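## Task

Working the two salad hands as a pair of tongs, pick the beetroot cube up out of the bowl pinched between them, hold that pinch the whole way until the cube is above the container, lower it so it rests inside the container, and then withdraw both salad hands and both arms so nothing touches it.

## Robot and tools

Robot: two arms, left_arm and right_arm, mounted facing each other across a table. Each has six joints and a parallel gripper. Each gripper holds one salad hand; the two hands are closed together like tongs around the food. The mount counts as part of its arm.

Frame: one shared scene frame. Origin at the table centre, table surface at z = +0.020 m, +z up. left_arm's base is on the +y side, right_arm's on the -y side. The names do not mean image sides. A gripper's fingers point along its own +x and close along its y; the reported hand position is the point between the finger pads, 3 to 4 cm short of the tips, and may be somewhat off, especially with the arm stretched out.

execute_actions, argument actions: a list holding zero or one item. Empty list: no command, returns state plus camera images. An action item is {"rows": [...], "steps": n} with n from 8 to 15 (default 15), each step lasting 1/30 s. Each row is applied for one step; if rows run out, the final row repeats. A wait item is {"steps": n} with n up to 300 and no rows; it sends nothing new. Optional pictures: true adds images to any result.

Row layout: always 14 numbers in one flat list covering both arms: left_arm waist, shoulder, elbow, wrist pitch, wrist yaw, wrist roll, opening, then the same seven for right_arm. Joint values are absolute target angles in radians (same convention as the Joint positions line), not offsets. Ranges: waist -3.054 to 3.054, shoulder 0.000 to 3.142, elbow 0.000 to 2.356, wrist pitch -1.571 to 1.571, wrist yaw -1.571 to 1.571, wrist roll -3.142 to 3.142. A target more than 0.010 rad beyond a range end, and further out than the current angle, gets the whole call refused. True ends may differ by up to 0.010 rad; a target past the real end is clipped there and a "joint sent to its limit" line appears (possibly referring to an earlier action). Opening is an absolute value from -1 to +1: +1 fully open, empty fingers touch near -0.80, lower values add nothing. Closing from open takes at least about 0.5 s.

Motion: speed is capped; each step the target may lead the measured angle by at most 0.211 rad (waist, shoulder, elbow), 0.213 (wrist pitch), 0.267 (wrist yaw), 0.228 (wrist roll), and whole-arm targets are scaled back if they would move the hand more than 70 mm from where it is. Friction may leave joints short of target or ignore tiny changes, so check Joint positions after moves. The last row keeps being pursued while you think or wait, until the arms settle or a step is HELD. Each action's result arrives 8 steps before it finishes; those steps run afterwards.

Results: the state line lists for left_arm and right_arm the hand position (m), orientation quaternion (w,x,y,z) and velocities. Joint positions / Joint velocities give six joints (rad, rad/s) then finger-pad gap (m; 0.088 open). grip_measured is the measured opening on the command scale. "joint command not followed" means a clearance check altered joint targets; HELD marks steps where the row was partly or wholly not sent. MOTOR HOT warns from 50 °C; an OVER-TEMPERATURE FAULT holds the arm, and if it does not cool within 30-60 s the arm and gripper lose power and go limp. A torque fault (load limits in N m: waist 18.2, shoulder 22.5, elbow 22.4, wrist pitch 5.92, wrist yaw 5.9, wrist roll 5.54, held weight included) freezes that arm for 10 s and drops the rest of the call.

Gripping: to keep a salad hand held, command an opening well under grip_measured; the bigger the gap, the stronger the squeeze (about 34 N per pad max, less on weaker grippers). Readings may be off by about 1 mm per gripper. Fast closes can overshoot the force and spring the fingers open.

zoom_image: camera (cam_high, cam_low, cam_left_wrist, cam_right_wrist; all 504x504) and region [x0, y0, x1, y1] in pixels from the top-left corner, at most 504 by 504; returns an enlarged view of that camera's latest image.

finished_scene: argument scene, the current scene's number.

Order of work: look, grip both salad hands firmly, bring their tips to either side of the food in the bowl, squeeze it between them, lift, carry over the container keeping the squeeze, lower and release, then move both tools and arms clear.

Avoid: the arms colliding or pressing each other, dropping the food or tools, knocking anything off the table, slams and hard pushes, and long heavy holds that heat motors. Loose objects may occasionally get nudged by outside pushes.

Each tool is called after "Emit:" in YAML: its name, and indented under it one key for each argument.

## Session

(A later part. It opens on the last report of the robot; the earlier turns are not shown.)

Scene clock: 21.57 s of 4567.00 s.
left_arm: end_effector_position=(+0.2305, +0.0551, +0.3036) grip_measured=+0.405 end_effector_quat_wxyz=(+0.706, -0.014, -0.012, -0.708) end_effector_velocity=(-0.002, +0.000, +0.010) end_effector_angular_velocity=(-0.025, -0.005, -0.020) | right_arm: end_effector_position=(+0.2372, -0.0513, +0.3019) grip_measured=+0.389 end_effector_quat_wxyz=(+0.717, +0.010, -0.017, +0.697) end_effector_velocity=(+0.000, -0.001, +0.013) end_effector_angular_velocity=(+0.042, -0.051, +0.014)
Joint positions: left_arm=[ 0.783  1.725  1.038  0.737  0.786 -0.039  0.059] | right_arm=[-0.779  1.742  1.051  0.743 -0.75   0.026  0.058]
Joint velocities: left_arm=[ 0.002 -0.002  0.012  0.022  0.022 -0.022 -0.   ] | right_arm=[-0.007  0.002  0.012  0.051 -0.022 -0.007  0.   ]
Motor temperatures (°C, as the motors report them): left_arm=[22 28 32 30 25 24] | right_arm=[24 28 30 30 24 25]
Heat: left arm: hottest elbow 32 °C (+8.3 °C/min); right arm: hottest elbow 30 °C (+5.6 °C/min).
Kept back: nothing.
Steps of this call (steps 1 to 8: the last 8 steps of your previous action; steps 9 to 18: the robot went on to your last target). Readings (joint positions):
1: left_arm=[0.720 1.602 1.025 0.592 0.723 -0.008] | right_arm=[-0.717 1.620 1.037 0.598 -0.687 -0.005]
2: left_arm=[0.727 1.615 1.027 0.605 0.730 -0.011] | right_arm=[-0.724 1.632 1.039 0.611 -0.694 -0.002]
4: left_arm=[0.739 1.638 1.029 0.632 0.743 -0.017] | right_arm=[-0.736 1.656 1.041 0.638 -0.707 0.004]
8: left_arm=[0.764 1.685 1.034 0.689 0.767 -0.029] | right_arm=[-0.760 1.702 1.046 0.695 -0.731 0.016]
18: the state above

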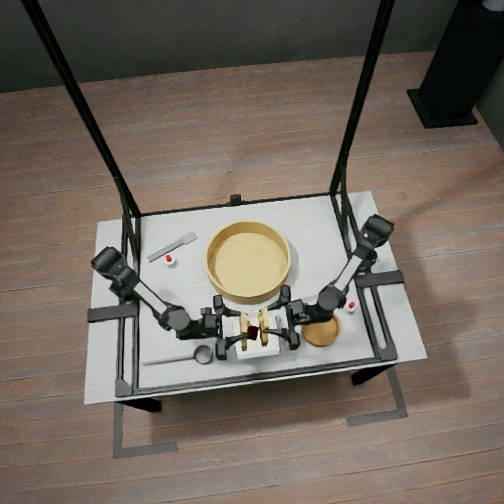

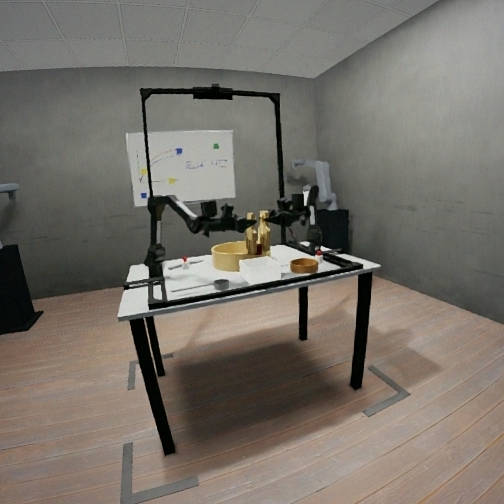

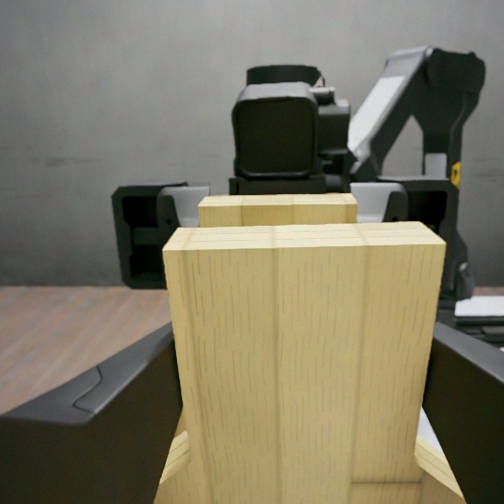

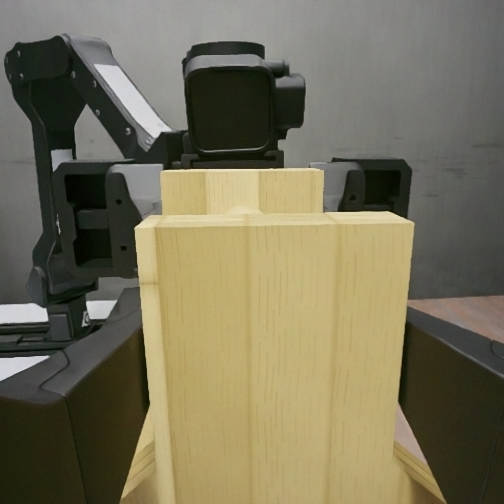

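Emit:
execute_actions:
  actions:
    - {"rows":[[0.782,1.745,1.047,0.785,0.782,-0.04,-1,-0.763,1.761,1.064,0.785,-0.763,0.04,-1],[0.782,1.758,1.034,0.812,0.782,-0.042,-1,-0.763,1.774,1.051,0.812,-0.763,0.042,-1],[0.782,1.771,1.021,0.84,0.782,-0.045,-1,-0.763,1.787,1.038,0.84,-0.763,0.045,-1],[0.782,1.784,1.009,0.867,0.782,-0.047,-1,-0.763,1.8,1.026,0.867,-0.763,0.047,-1],[0.782,1.798,0.998,0.894,0.782,-0.05,-1,-0.763,1.814,1.015,0.894,-0.763,0.05,-1],[0.782,1.812,0.987,0.921,0.782,-0.052,-1,-0.763,1.828,1.004,0.921,-0.763,0.052,-1],[0.782,1.826,0.976,0.948,0.782,-0.055,-1,-0.763,1.842,0.993,0.948,-0.763,0.055,-1],[0.782,1.8405,0.966,0.975,0.782,-0.057,-1,-0.763,1.856,0.983,0.975,-0.763,0.057,-1],[0.782,1.858,0.956,1.005,0.782,-0.06,-1,-0.763,1.873,0.973,1.005,-0.763,0.06,-1],[0.782,1.877,0.947,1.035,0.782,-0.062,-1,-0.763,1.892,0.964,1.035,-0.763,0.062,-1],[0.782,1.896,0.939,1.065,0.782,-0.064,-1,-0.763,1.911,0.956,1.065,-0.763,0.064,-1],[0.782,1.915,0.932,1.094,0.782,-0.066,-1,-0.763,1.93,0.949,1.094,-0.763,0.066,-1],[0.782,1.935,0.925,1.124,0.782,-0.068,-1,-0.763,1.95,0.942,1.124,-0.763,0.068,-1],[0.782,1.955,0.919,1.153,0.782,-0.07,-1,-0.763,1.97,0.936,1.153,-0.763,0.07,-1],[0.782,1.975,0.913,1.182,0.782,-0.072,-1,-0.763,1.99,0.93,1.182,-0.763,0.072,-1]]}

Emit:
execute_actions:
  actions:
    - {"rows":[[0.782,1.99,0.91,1.201,0.782,-0.074,-1,-0.763,2.004,0.927,1.201,-0.763,0.074,-1],[0.782,2.005,0.907,1.22,0.782,-0.075,-1,-0.763,2.019,0.924,1.22,-0.763,0.075,-1],[0.782,2.02,0.904,1.239,0.782,-0.076,-1,-0.763,2.034,0.921,1.239,-0.763,0.076,-1],[0.782,2.035,0.902,1.258,0.782,-0.077,-1,-0.763,2.049,0.919,1.258,-0.763,0.077,-1],[0.782,2.05,0.9,1.277,0.782,-0.078,-1,-0.763,2.064,0.917,1.277,-0.763,0.078,-1],[0.782,2.065,0.898,1.296,0.782,-0.079,-1,-0.763,2.079,0.915,1.296,-0.763,0.079,-1],[0.782,2.08,0.896,1.315,0.782,-0.08,-1,-0.763,2.094,0.913,1.315,-0.763,0.08,-1]]}

Emit:
execute_actions:
  actions:
    - {"steps":12}
  pictures: true

Scene clock: 22.67 s of 4567.00 s.
left_arm: end_effector_position=(+0.2330, +0.0539, +0.2951) grip_measured=+0.405 end_effector_quat_wxyz=(+0.705, -0.018, -0.033, -0.708) end_effector_velocity=(+0.009, -0.006, -0.143) end_effector_angular_velocity=(-0.043, +0.038, +0.004) | right_arm: end_effector_position=(+0.2405, -0.0495, +0.2948) grip_measured=+0.389 end_effector_quat_wxyz=(+0.716, +0.014, -0.038, +0.697) end_effector_velocity=(+0.011, +0.004, -0.143) end_effector_angular_velocity=(+0.048, +0.004, -0.001)
Joint positions: left_arm=[ 0.786  1.767  1.014  0.854  0.789 -0.05   0.059] | right_arm=[-0.783  1.787  1.034  0.856 -0.753  0.038  0.058]
Joint velocities: left_arm=[ 0.002  0.339 -0.281  0.681 -0.007 -0.081 -0.   ] | right_arm=[-0.012  0.339 -0.276  0.681 -0.007  0.051 -0.   ]
Motor temperatures (°C, as the motors report them): left_arm=[22 29 32 30 25 24] | right_arm=[24 28 31 31 24 25]
Heat: left arm: hottest elbow 32 °C (+7.9 °C/min); right arm: hottest elbow 31 °C (+7.9 °C/min).
Steps of this call (steps 1 to 26: the robot went on to your last target; steps 27 to 33: the first 7 steps of this action). Readings (joint positions):
27: left_arm=[0.784 1.727 1.041 0.745 0.787 -0.040] | right_arm=[-0.780 1.745 1.053 0.750 -0.753 0.029]
28: left_arm=[0.784 1.730 1.041 0.755 0.788 -0.041] | right_arm=[-0.780 1.747 1.053 0.760 -0.753 0.030]
30: left_arm=[0.785 1.742 1.036 0.790 0.789 -0.044] | right_arm=[-0.781 1.760 1.052 0.792 -0.753 0.032]
33: the state above

Scene clock: 23.17 s of 4567.00 s.
left_arm: end_effector_position=(+0.2343, +0.0503, +0.2293) grip_measured=+0.406 end_effector_quat_wxyz=(+0.700, -0.025, -0.065, -0.711) end_effector_velocity=(+0.022, -0.007, -0.074) end_effector_angular_velocity=(-0.118, -0.240, +0.080) | right_arm: end_effector_position=(+0.2386, -0.0444, +0.2298) grip_measured=+0.389 end_effector_quat_wxyz=(+0.707, +0.025, -0.070, +0.703) end_effector_velocity=(+0.019, +0.000, -0.059) end_effector_angular_velocity=(+0.202, -0.290, -0.047)
Joint positions: left_arm=[ 0.784  1.988  0.92   1.251  0.794 -0.074  0.059] | right_arm=[-0.774  2.006  0.943  1.252 -0.764  0.067  0.058]
Joint velocities: left_arm=[ 0.012  0.359 -0.007  0.52  -0.051  0.139 -0.001] | right_arm=[-0.027  0.379 -0.007  0.667  0.007 -0.095 -0.   ]
Motor temperatures (°C, as the motors report them): left_arm=[22 29 32 30 25 24] | right_arm=[24 28 31 31 24 25]
Heat: left arm: hottest elbow 32 °C (+7.8 °C/min); right arm: hottest elbow 31 °C (+7.8 °C/min).
Steps of this call (steps 1 to 8: the last 8 steps of your previous action; steps 9 to 15: the first 7 steps of this action). Readings (joint positions):
9: left_arm=[0.785 1.920 0.928 1.104 0.793 -0.069] | right_arm=[-0.782 1.937 0.949 1.106 -0.761 0.059]
10: left_arm=[0.784 1.933 0.927 1.129 0.790 -0.069] | right_arm=[-0.779 1.948 0.948 1.130 -0.762 0.063]
12: left_arm=[0.784 1.955 0.924 1.180 0.793 -0.073] | right_arm=[-0.775 1.971 0.945 1.181 -0.762 0.066]
15: the state above

Scene clock: 23.57 s of 4567.00 s.
left_arm: end_effector_position=(+0.2434, +0.0518, +0.1967) grip_measured=+0.405 end_effector_quat_wxyz=(+0.714, -0.026, -0.044, -0.699) end_effector_velocity=(+0.001, +0.000, -0.002) end_effector_angular_velocity=(-0.007, +0.004, +0.019) | right_arm: end_effector_position=(+0.2459, -0.0456, +0.2014) grip_measured=+0.388 end_effector_quat_wxyz=(+0.718, +0.025, -0.057, +0.694) end_effector_velocity=(-0.001, -0.001, +0.002) end_effector_angular_velocity=(+0.011, -0.020, +0.004)
Joint positions: left_arm=[ 0.794  2.072  0.904  1.306  0.769 -0.071  0.059] | right_arm=[-0.783  2.082  0.929  1.312 -0.745  0.065  0.058]
Joint velocities: left_arm=[-0.002  0.007 -0.007  0.022 -0.022 -0.007 -0.   ] | right_arm=[-0.002  0.002 -0.002  0.022 -0.007 -0.007 -0.   ]
Motor temperatures (°C, as the motors report them): left_arm=[22 29 32 30 25 24] | right_arm=[24 28 31 31 24 25]
Heat: left arm: hottest elbow 32 °C (+7.6 °C/min); right arm: hottest elbow 31 °C (+7.6 °C/min).
Kept back: nothing.
Steps of this call (steps 1 to 8: the last 8 steps of your previous action; steps 9 to 12: the robot went on to your last target). Readings (joint positions):
1: left_arm=[0.785 2.001 0.920 1.268 0.790 -0.068] | right_arm=[-0.776 2.018 0.943 1.269 -0.761 0.063]
2: left_arm=[0.787 2.014 0.919 1.277 0.782 -0.068] | right_arm=[-0.778 2.031 0.942 1.279 -0.755 0.063]
4: left_arm=[0.790 2.042 0.914 1.287 0.772 -0.069] | right_arm=[-0.779 2.057 0.938 1.292 -0.745 0.062]
8: left_arm=[0.794 2.070 0.905 1.302 0.769 -0.071] | right_arm=[-0.783 2.081 0.930 1.306 -0.745 0.065]
12: the state above

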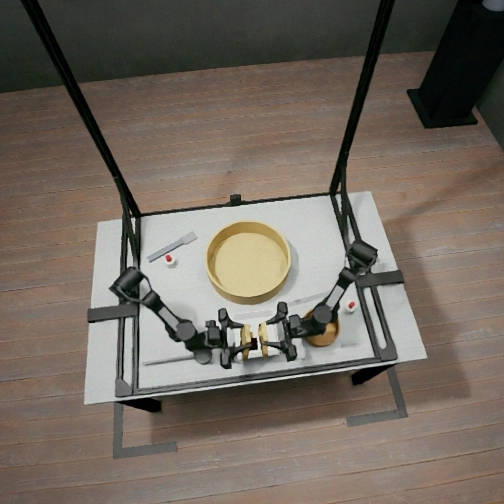

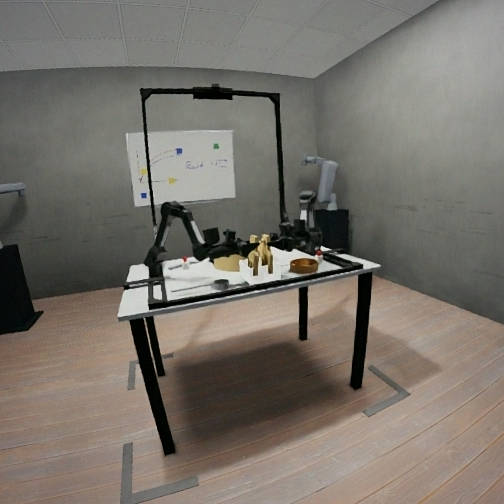

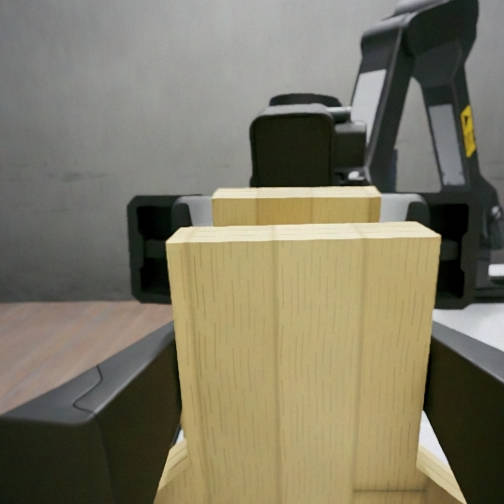

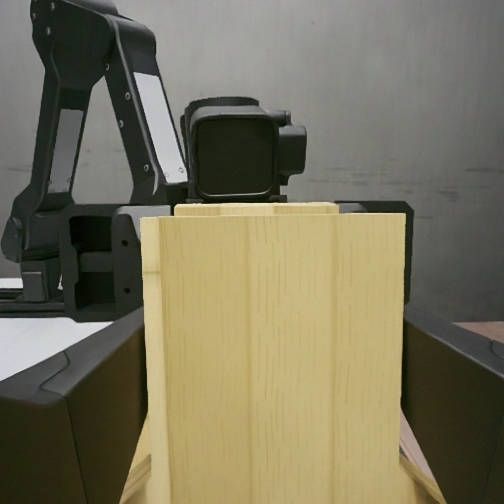

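Emit:
execute_actions:
  actions:
    - {"rows":[[0.83,2.06,0.875,1.31,0.81,-0.08,-1,-0.815,2.07,0.895,1.31,-0.79,0.08,-1]],"steps":12}

Emit:
execute_actions:
  actions:
    - {"rows":[[0.83,1.955,0.893,1.19,0.81,-0.08,-1,-0.815,1.97,0.91,1.19,-0.79,0.08,-1]],"steps":10}

Emit:
execute_actions:
  actions:
    - {"rows":[[0.83,1.825,0.95,1.0,0.81,-0.08,-1,-0.815,1.84,0.967,1.0,-0.79,0.08,-1]],"steps":10}

Emit:
execute_actions:
  actions:
    - {"rows":[[0.85,1.68,1.04,0.76,0.81,-0.08,-1,-0.835,1.69,1.05,0.76,-0.79,0.08,-1]]}

Emit:
execute_actions:
  actions:
    - {"rows":[[0.85,1.35,0.9,0.55,0.81,-0.08,-1,-0.835,1.35,0.9,0.55,-0.79,0.08,-1]]}

Emit:
execute_actions:
  actions:
    - {"steps":12}
  pictures: true

Scene clock: 24.30 s of 4567.00 s.
left_arm: end_effector_position=(+0.2448, +0.0579, +0.1929) grip_measured=+0.405 end_effector_quat_wxyz=(+0.711, -0.026, -0.038, -0.702) end_effector_velocity=(+0.026, +0.055, -0.043) end_effector_angular_velocity=(+0.103, +0.109, +0.038) | right_arm: end_effector_position=(+0.2478, -0.0515, +0.1967) grip_measured=+0.388 end_effector_quat_wxyz=(+0.715, +0.026, -0.047, +0.697) end_effector_velocity=(+0.025, -0.057, -0.064) end_effector_angular_velocity=(-0.174, +0.083, -0.023)
Joint positions: left_arm=[ 0.811  2.072  0.892  1.312  0.795 -0.077  0.059] | right_arm=[-0.8    2.083  0.917  1.312 -0.771  0.074  0.058]
Joint velocities: left_arm=[ 0.149 -0.002 -0.129 -0.007  0.11  -0.022  0.   ] | right_arm=[-0.154  0.002 -0.144 -0.081 -0.139 -0.066  0.   ]
Motor temperatures (°C, as the motors report them): left_arm=[22 29 32 30 25 24] | right_arm=[24 28 31 31 24 25]
Heat: left arm: hottest elbow 32 °C (+7.4 °C/min); right arm: hottest elbow 31 °C (+7.4 °C/min).
Steps of this call (steps 1 to 18: the robot went on to your last target; steps 19 to 22: the first 4 steps of this action). Readings (joint positions):
19: left_arm=[0.795 2.073 0.902 1.310 0.771 -0.071] | right_arm=[-0.784 2.083 0.928 1.315 -0.748 0.065]
20: left_arm=[0.800 2.072 0.900 1.312 0.779 -0.074] | right_arm=[-0.789 2.083 0.925 1.315 -0.755 0.068]
22: the state above

Scene clock: 24.63 s of 4567.00 s.
left_arm: end_effector_position=(+0.2482, +0.0635, +0.1907) grip_measured=+0.405 end_effector_quat_wxyz=(+0.714, -0.025, -0.020, -0.699) end_effector_velocity=(+0.013, +0.016, +0.071) end_effector_angular_velocity=(+0.184, +0.242, +0.071) | right_arm: end_effector_position=(+0.2496, -0.0553, +0.1956) grip_measured=+0.389 end_effector_quat_wxyz=(+0.717, +0.023, -0.033, +0.696) end_effector_velocity=(+0.042, -0.036, +0.062) end_effector_angular_velocity=(-0.255, +0.344, -0.151)
Joint positions: left_arm=[ 0.827  2.05   0.88   1.262  0.803 -0.074  0.059] | right_arm=[-0.81   2.061  0.909  1.265 -0.778  0.067  0.058]
Joint velocities: left_arm=[ 0.037 -0.432  0.002 -0.711 -0.037 -0.037  0.   ] | right_arm=[-0.105 -0.462 -0.012 -0.828  0.051  0.066 -0.004]
Motor temperatures (°C, as the motors report them): left_arm=[22 29 32 30 25 24] | right_arm=[24 28 30 31 24 25]
Heat: left arm: hottest elbow 32 °C (+7.3 °C/min); right arm: hottest wrist pitch 31 °C (+7.3 °C/min).
Steps of this call (steps 1 to 8: the last 8 steps of your previous action; steps 9 to 10: the first 2 steps of this action). Readings (joint positions):
9: left_arm=[0.826 2.064 0.880 1.296 0.804 -0.078] | right_arm=[-0.808 2.076 0.909 1.300 -0.779 0.073]
10: the state above

Scene clock: 24.97 s of 4567.00 s.
left_arm: end_effector_position=(+0.2488, +0.0656, +0.2209) grip_measured=+0.405 end_effector_quat_wxyz=(+0.717, -0.024, -0.014, -0.697) end_effector_velocity=(+0.056, +0.005, +0.093) end_effector_angular_velocity=(+0.304, +0.369, +0.184) | right_arm: end_effector_position=(+0.2521, -0.0590, +0.2181) grip_measured=+0.390 end_effector_quat_wxyz=(+0.722, +0.022, -0.018, +0.691) end_effector_velocity=(+0.062, -0.013, +0.117) end_effector_angular_velocity=(-0.348, +0.512, -0.267)
Joint positions: left_arm=[ 0.83   1.94   0.898  1.12   0.8   -0.071  0.059] | right_arm=[-0.819  1.965  0.919  1.124 -0.774  0.062  0.058]
Joint velocities: left_arm=[ 0.061 -0.481  0.237 -1.179 -0.125 -0.022  0.   ] | right_arm=[-0.061 -0.623  0.212 -1.37   0.212  0.11   0.   ]
Motor temperatures (°C, as the motors report them): left_arm=[22 29 32 30 25 24] | right_arm=[24 29 30 31 24 25]
Heat: left arm: hottest elbow 32 °C (+7.2 °C/min); right arm: hottest wrist pitch 31 °C (+7.2 °C/min).
Steps of this call (steps 1 to 8: the last 8 steps of your previous action; steps 9 to 10: the first 2 steps of this action). Readings (joint positions):
9: left_arm=[0.829 1.958 0.891 1.175 0.806 -0.078] | right_arm=[-0.818 1.986 0.912 1.183 -0.782 0.068]
10: the state above

Scene clock: 25.47 s of 4567.00 s.
left_arm: end_effector_position=(+0.2481, +0.0744, +0.3126) grip_measured=+0.405 end_effector_quat_wxyz=(+0.719, -0.026, -0.031, -0.694) end_effector_velocity=(-0.018, +0.039, +0.243) end_effector_angular_velocity=(-0.265, -0.290, +0.043) | right_arm: end_effector_position=(+0.2478, -0.0682, +0.3045) grip_measured=+0.388 end_effector_quat_wxyz=(+0.721, +0.027, -0.021, +0.692) end_effector_velocity=(-0.010, -0.039, +0.261) end_effector_angular_velocity=(+0.295, -0.344, -0.055)
Joint positions: left_arm=[ 0.845  1.714  1.017  0.813  0.807 -0.079  0.059] | right_arm=[-0.83   1.734  1.019  0.811 -0.787  0.078  0.058]
Joint velocities: left_arm=[ 0.037 -0.437  0.261 -0.3   -0.007 -0.007  0.   ] | right_arm=[-0.046 -0.452  0.286 -0.3    0.007 -0.022 -0.   ]
Motor temperatures (°C, as the motors report them): left_arm=[22 29 32 30 25 24] | right_arm=[24 29 31 31 24 25]
Heat: left arm: hottest elbow 32 °C (+7.1 °C/min); right arm: hottest elbow 31 °C (+7.1 °C/min).
Steps of this call (steps 1 to 8: the last 8 steps of your previous action; steps 9 to 15: the first 7 steps of this action). Readings (joint positions):
9: left_arm=[0.833 1.823 0.950 0.988 0.806 -0.078] | right_arm=[-0.817 1.848 0.957 0.985 -0.786 0.078]
10: left_arm=[0.834 1.806 0.961 0.922 0.807 -0.079] | right_arm=[-0.818 1.829 0.966 0.922 -0.787 0.078]
12: left_arm=[0.839 1.770 0.983 0.859 0.807 -0.079] | right_arm=[-0.823 1.790 0.984 0.856 -0.787 0.078]
15: the state above

Scene clock: 25.97 s of 4567.00 s.
left_arm: end_effector_position=(+0.2093, +0.1111, +0.3441) grip_measured=+0.405 end_effector_quat_wxyz=(+0.721, -0.027, -0.004, -0.692) end_effector_velocity=(-0.133, +0.121, +0.301) end_effector_angular_velocity=(-0.480, -0.551, +0.025) | right_arm: end_effector_position=(+0.2095, -0.1056, +0.3362) grip_measured=+0.388 end_effector_quat_wxyz=(+0.723, +0.028, +0.008, +0.691) end_effector_velocity=(-0.142, -0.127, +0.305) end_effector_angular_velocity=(+0.484, -0.527, +0.020)
Joint positions: left_arm=[ 0.85   1.447  0.921  0.588  0.808 -0.079  0.059] | right_arm=[-0.834  1.464  0.92   0.582 -0.788  0.078  0.058]
Joint velocities: left_arm=[ 0.002 -0.896 -0.046 -0.125 -0.022  0.007 -0.   ] | right_arm=[-0.002 -0.945 -0.085 -0.139 -0.022  0.007 -0.   ]
Motor temperatures (°C, as the motors report them): left_arm=[22 30 33 30 25 24] | right_arm=[24 29 31 31 24 25]
Heat: left arm: hottest elbow 33 °C (+9.2 °C/min); right arm: hottest elbow 31 °C (+6.9 °C/min).
Steps of this call (steps 1 to 8: the last 8 steps of your previous action; steps 9 to 15: the first 7 steps of this action). Readings (joint positions):
9: left_arm=[0.847 1.671 1.026 0.743 0.805 -0.079] | right_arm=[-0.832 1.688 1.028 0.737 -0.784 0.078]
10: left_arm=[0.848 1.636 1.003 0.687 0.801 -0.079] | right_arm=[-0.833 1.654 1.006 0.682 -0.781 0.079]
12: left_arm=[0.850 1.554 0.950 0.625 0.807 -0.079] | right_arm=[-0.834 1.573 0.951 0.621 -0.787 0.078]
15: the state above

Scene clock: 26.37 s of 4567.00 s.
left_arm: end_effector_position=(+0.1957, +0.1230, +0.3621) grip_measured=+0.405 end_effector_quat_wxyz=(+0.720, -0.026, -0.019, -0.693) end_effector_velocity=(+0.001, +0.001, +0.001) end_effector_angular_velocity=(-0.006, -0.011, +0.020) | right_arm: end_effector_position=(+0.1945, -0.1191, +0.3596) grip_measured=+0.388 end_effector_quat_wxyz=(+0.722, +0.027, -0.015, +0.691) end_effector_velocity=(-0.000, -0.000, -0.005) end_effector_angular_velocity=(-0.012, +0.005, +0.004)
Joint positions: left_arm=[ 0.85   1.363  0.905  0.551  0.808 -0.078  0.059] | right_arm=[-0.834  1.369  0.904  0.548 -0.788  0.078  0.058]
Joint velocities: left_arm=[-0.002 -0.007 -0.007  0.007 -0.022  0.007 -0.   ] | right_arm=[-0.002  0.002 -0.007 -0.007 -0.007 -0.007  0.   ]
Motor temperatures (°C, as the motors report them): left_arm=[22 30 33 30 25 24] | right_arm=[24 29 31 31 24 25]
Heat: left arm: hottest elbow 33 °C (+9.1 °C/min); right arm: hottest elbow 31 °C (+6.8 °C/min).
Kept back: nothing.
Steps of this call (steps 1 to 8: the last 8 steps of your previous action; steps 9 to 12: the robot went on to your last target). Readings (joint positions):
1: left_arm=[0.850 1.420 0.921 0.584 0.808 -0.079] | right_arm=[-0.834 1.435 0.919 0.578 -0.788 0.078]
2: left_arm=[0.850 1.398 0.921 0.580 0.808 -0.079] | right_arm=[-0.834 1.412 0.919 0.576 -0.788 0.078]
4: left_arm=[0.850 1.371 0.921 0.569 0.808 -0.079] | right_arm=[-0.834 1.380 0.919 0.567 -0.788 0.078]
8: left_arm=[0.850 1.363 0.912 0.554 0.808 -0.078] | right_arm=[-0.834 1.369 0.913 0.552 -0.788 0.078]
12: the state above

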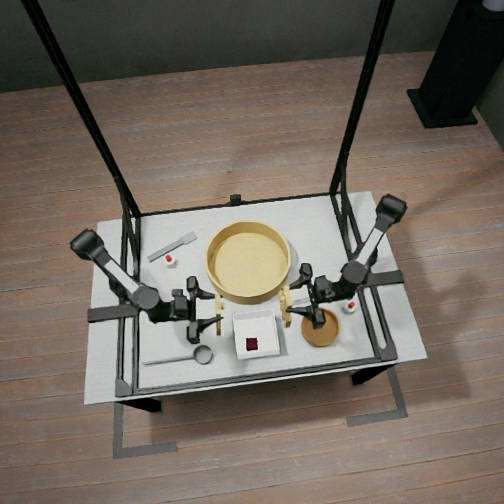

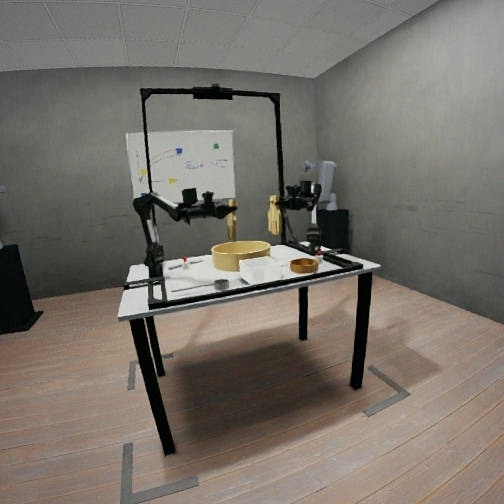

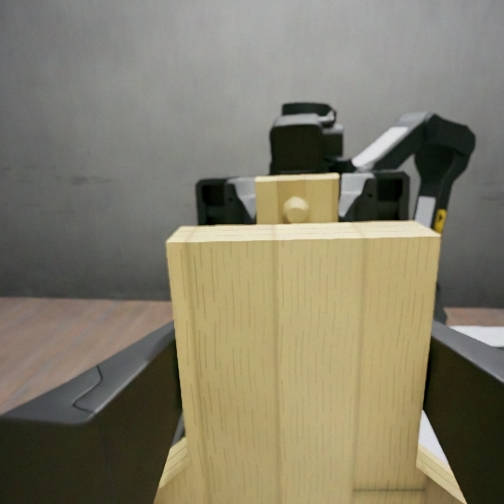

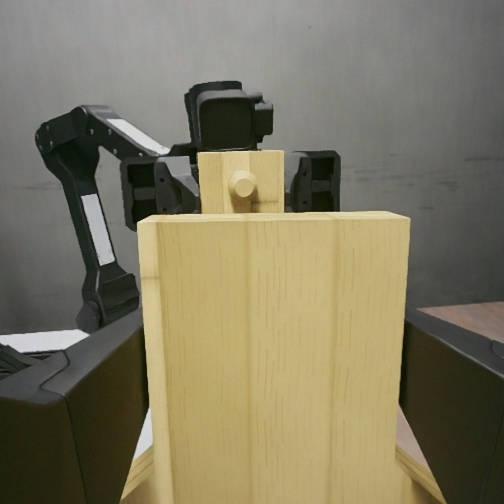

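Emit:
finished_scene:
  scene: 2

The scene is finished: the task was done.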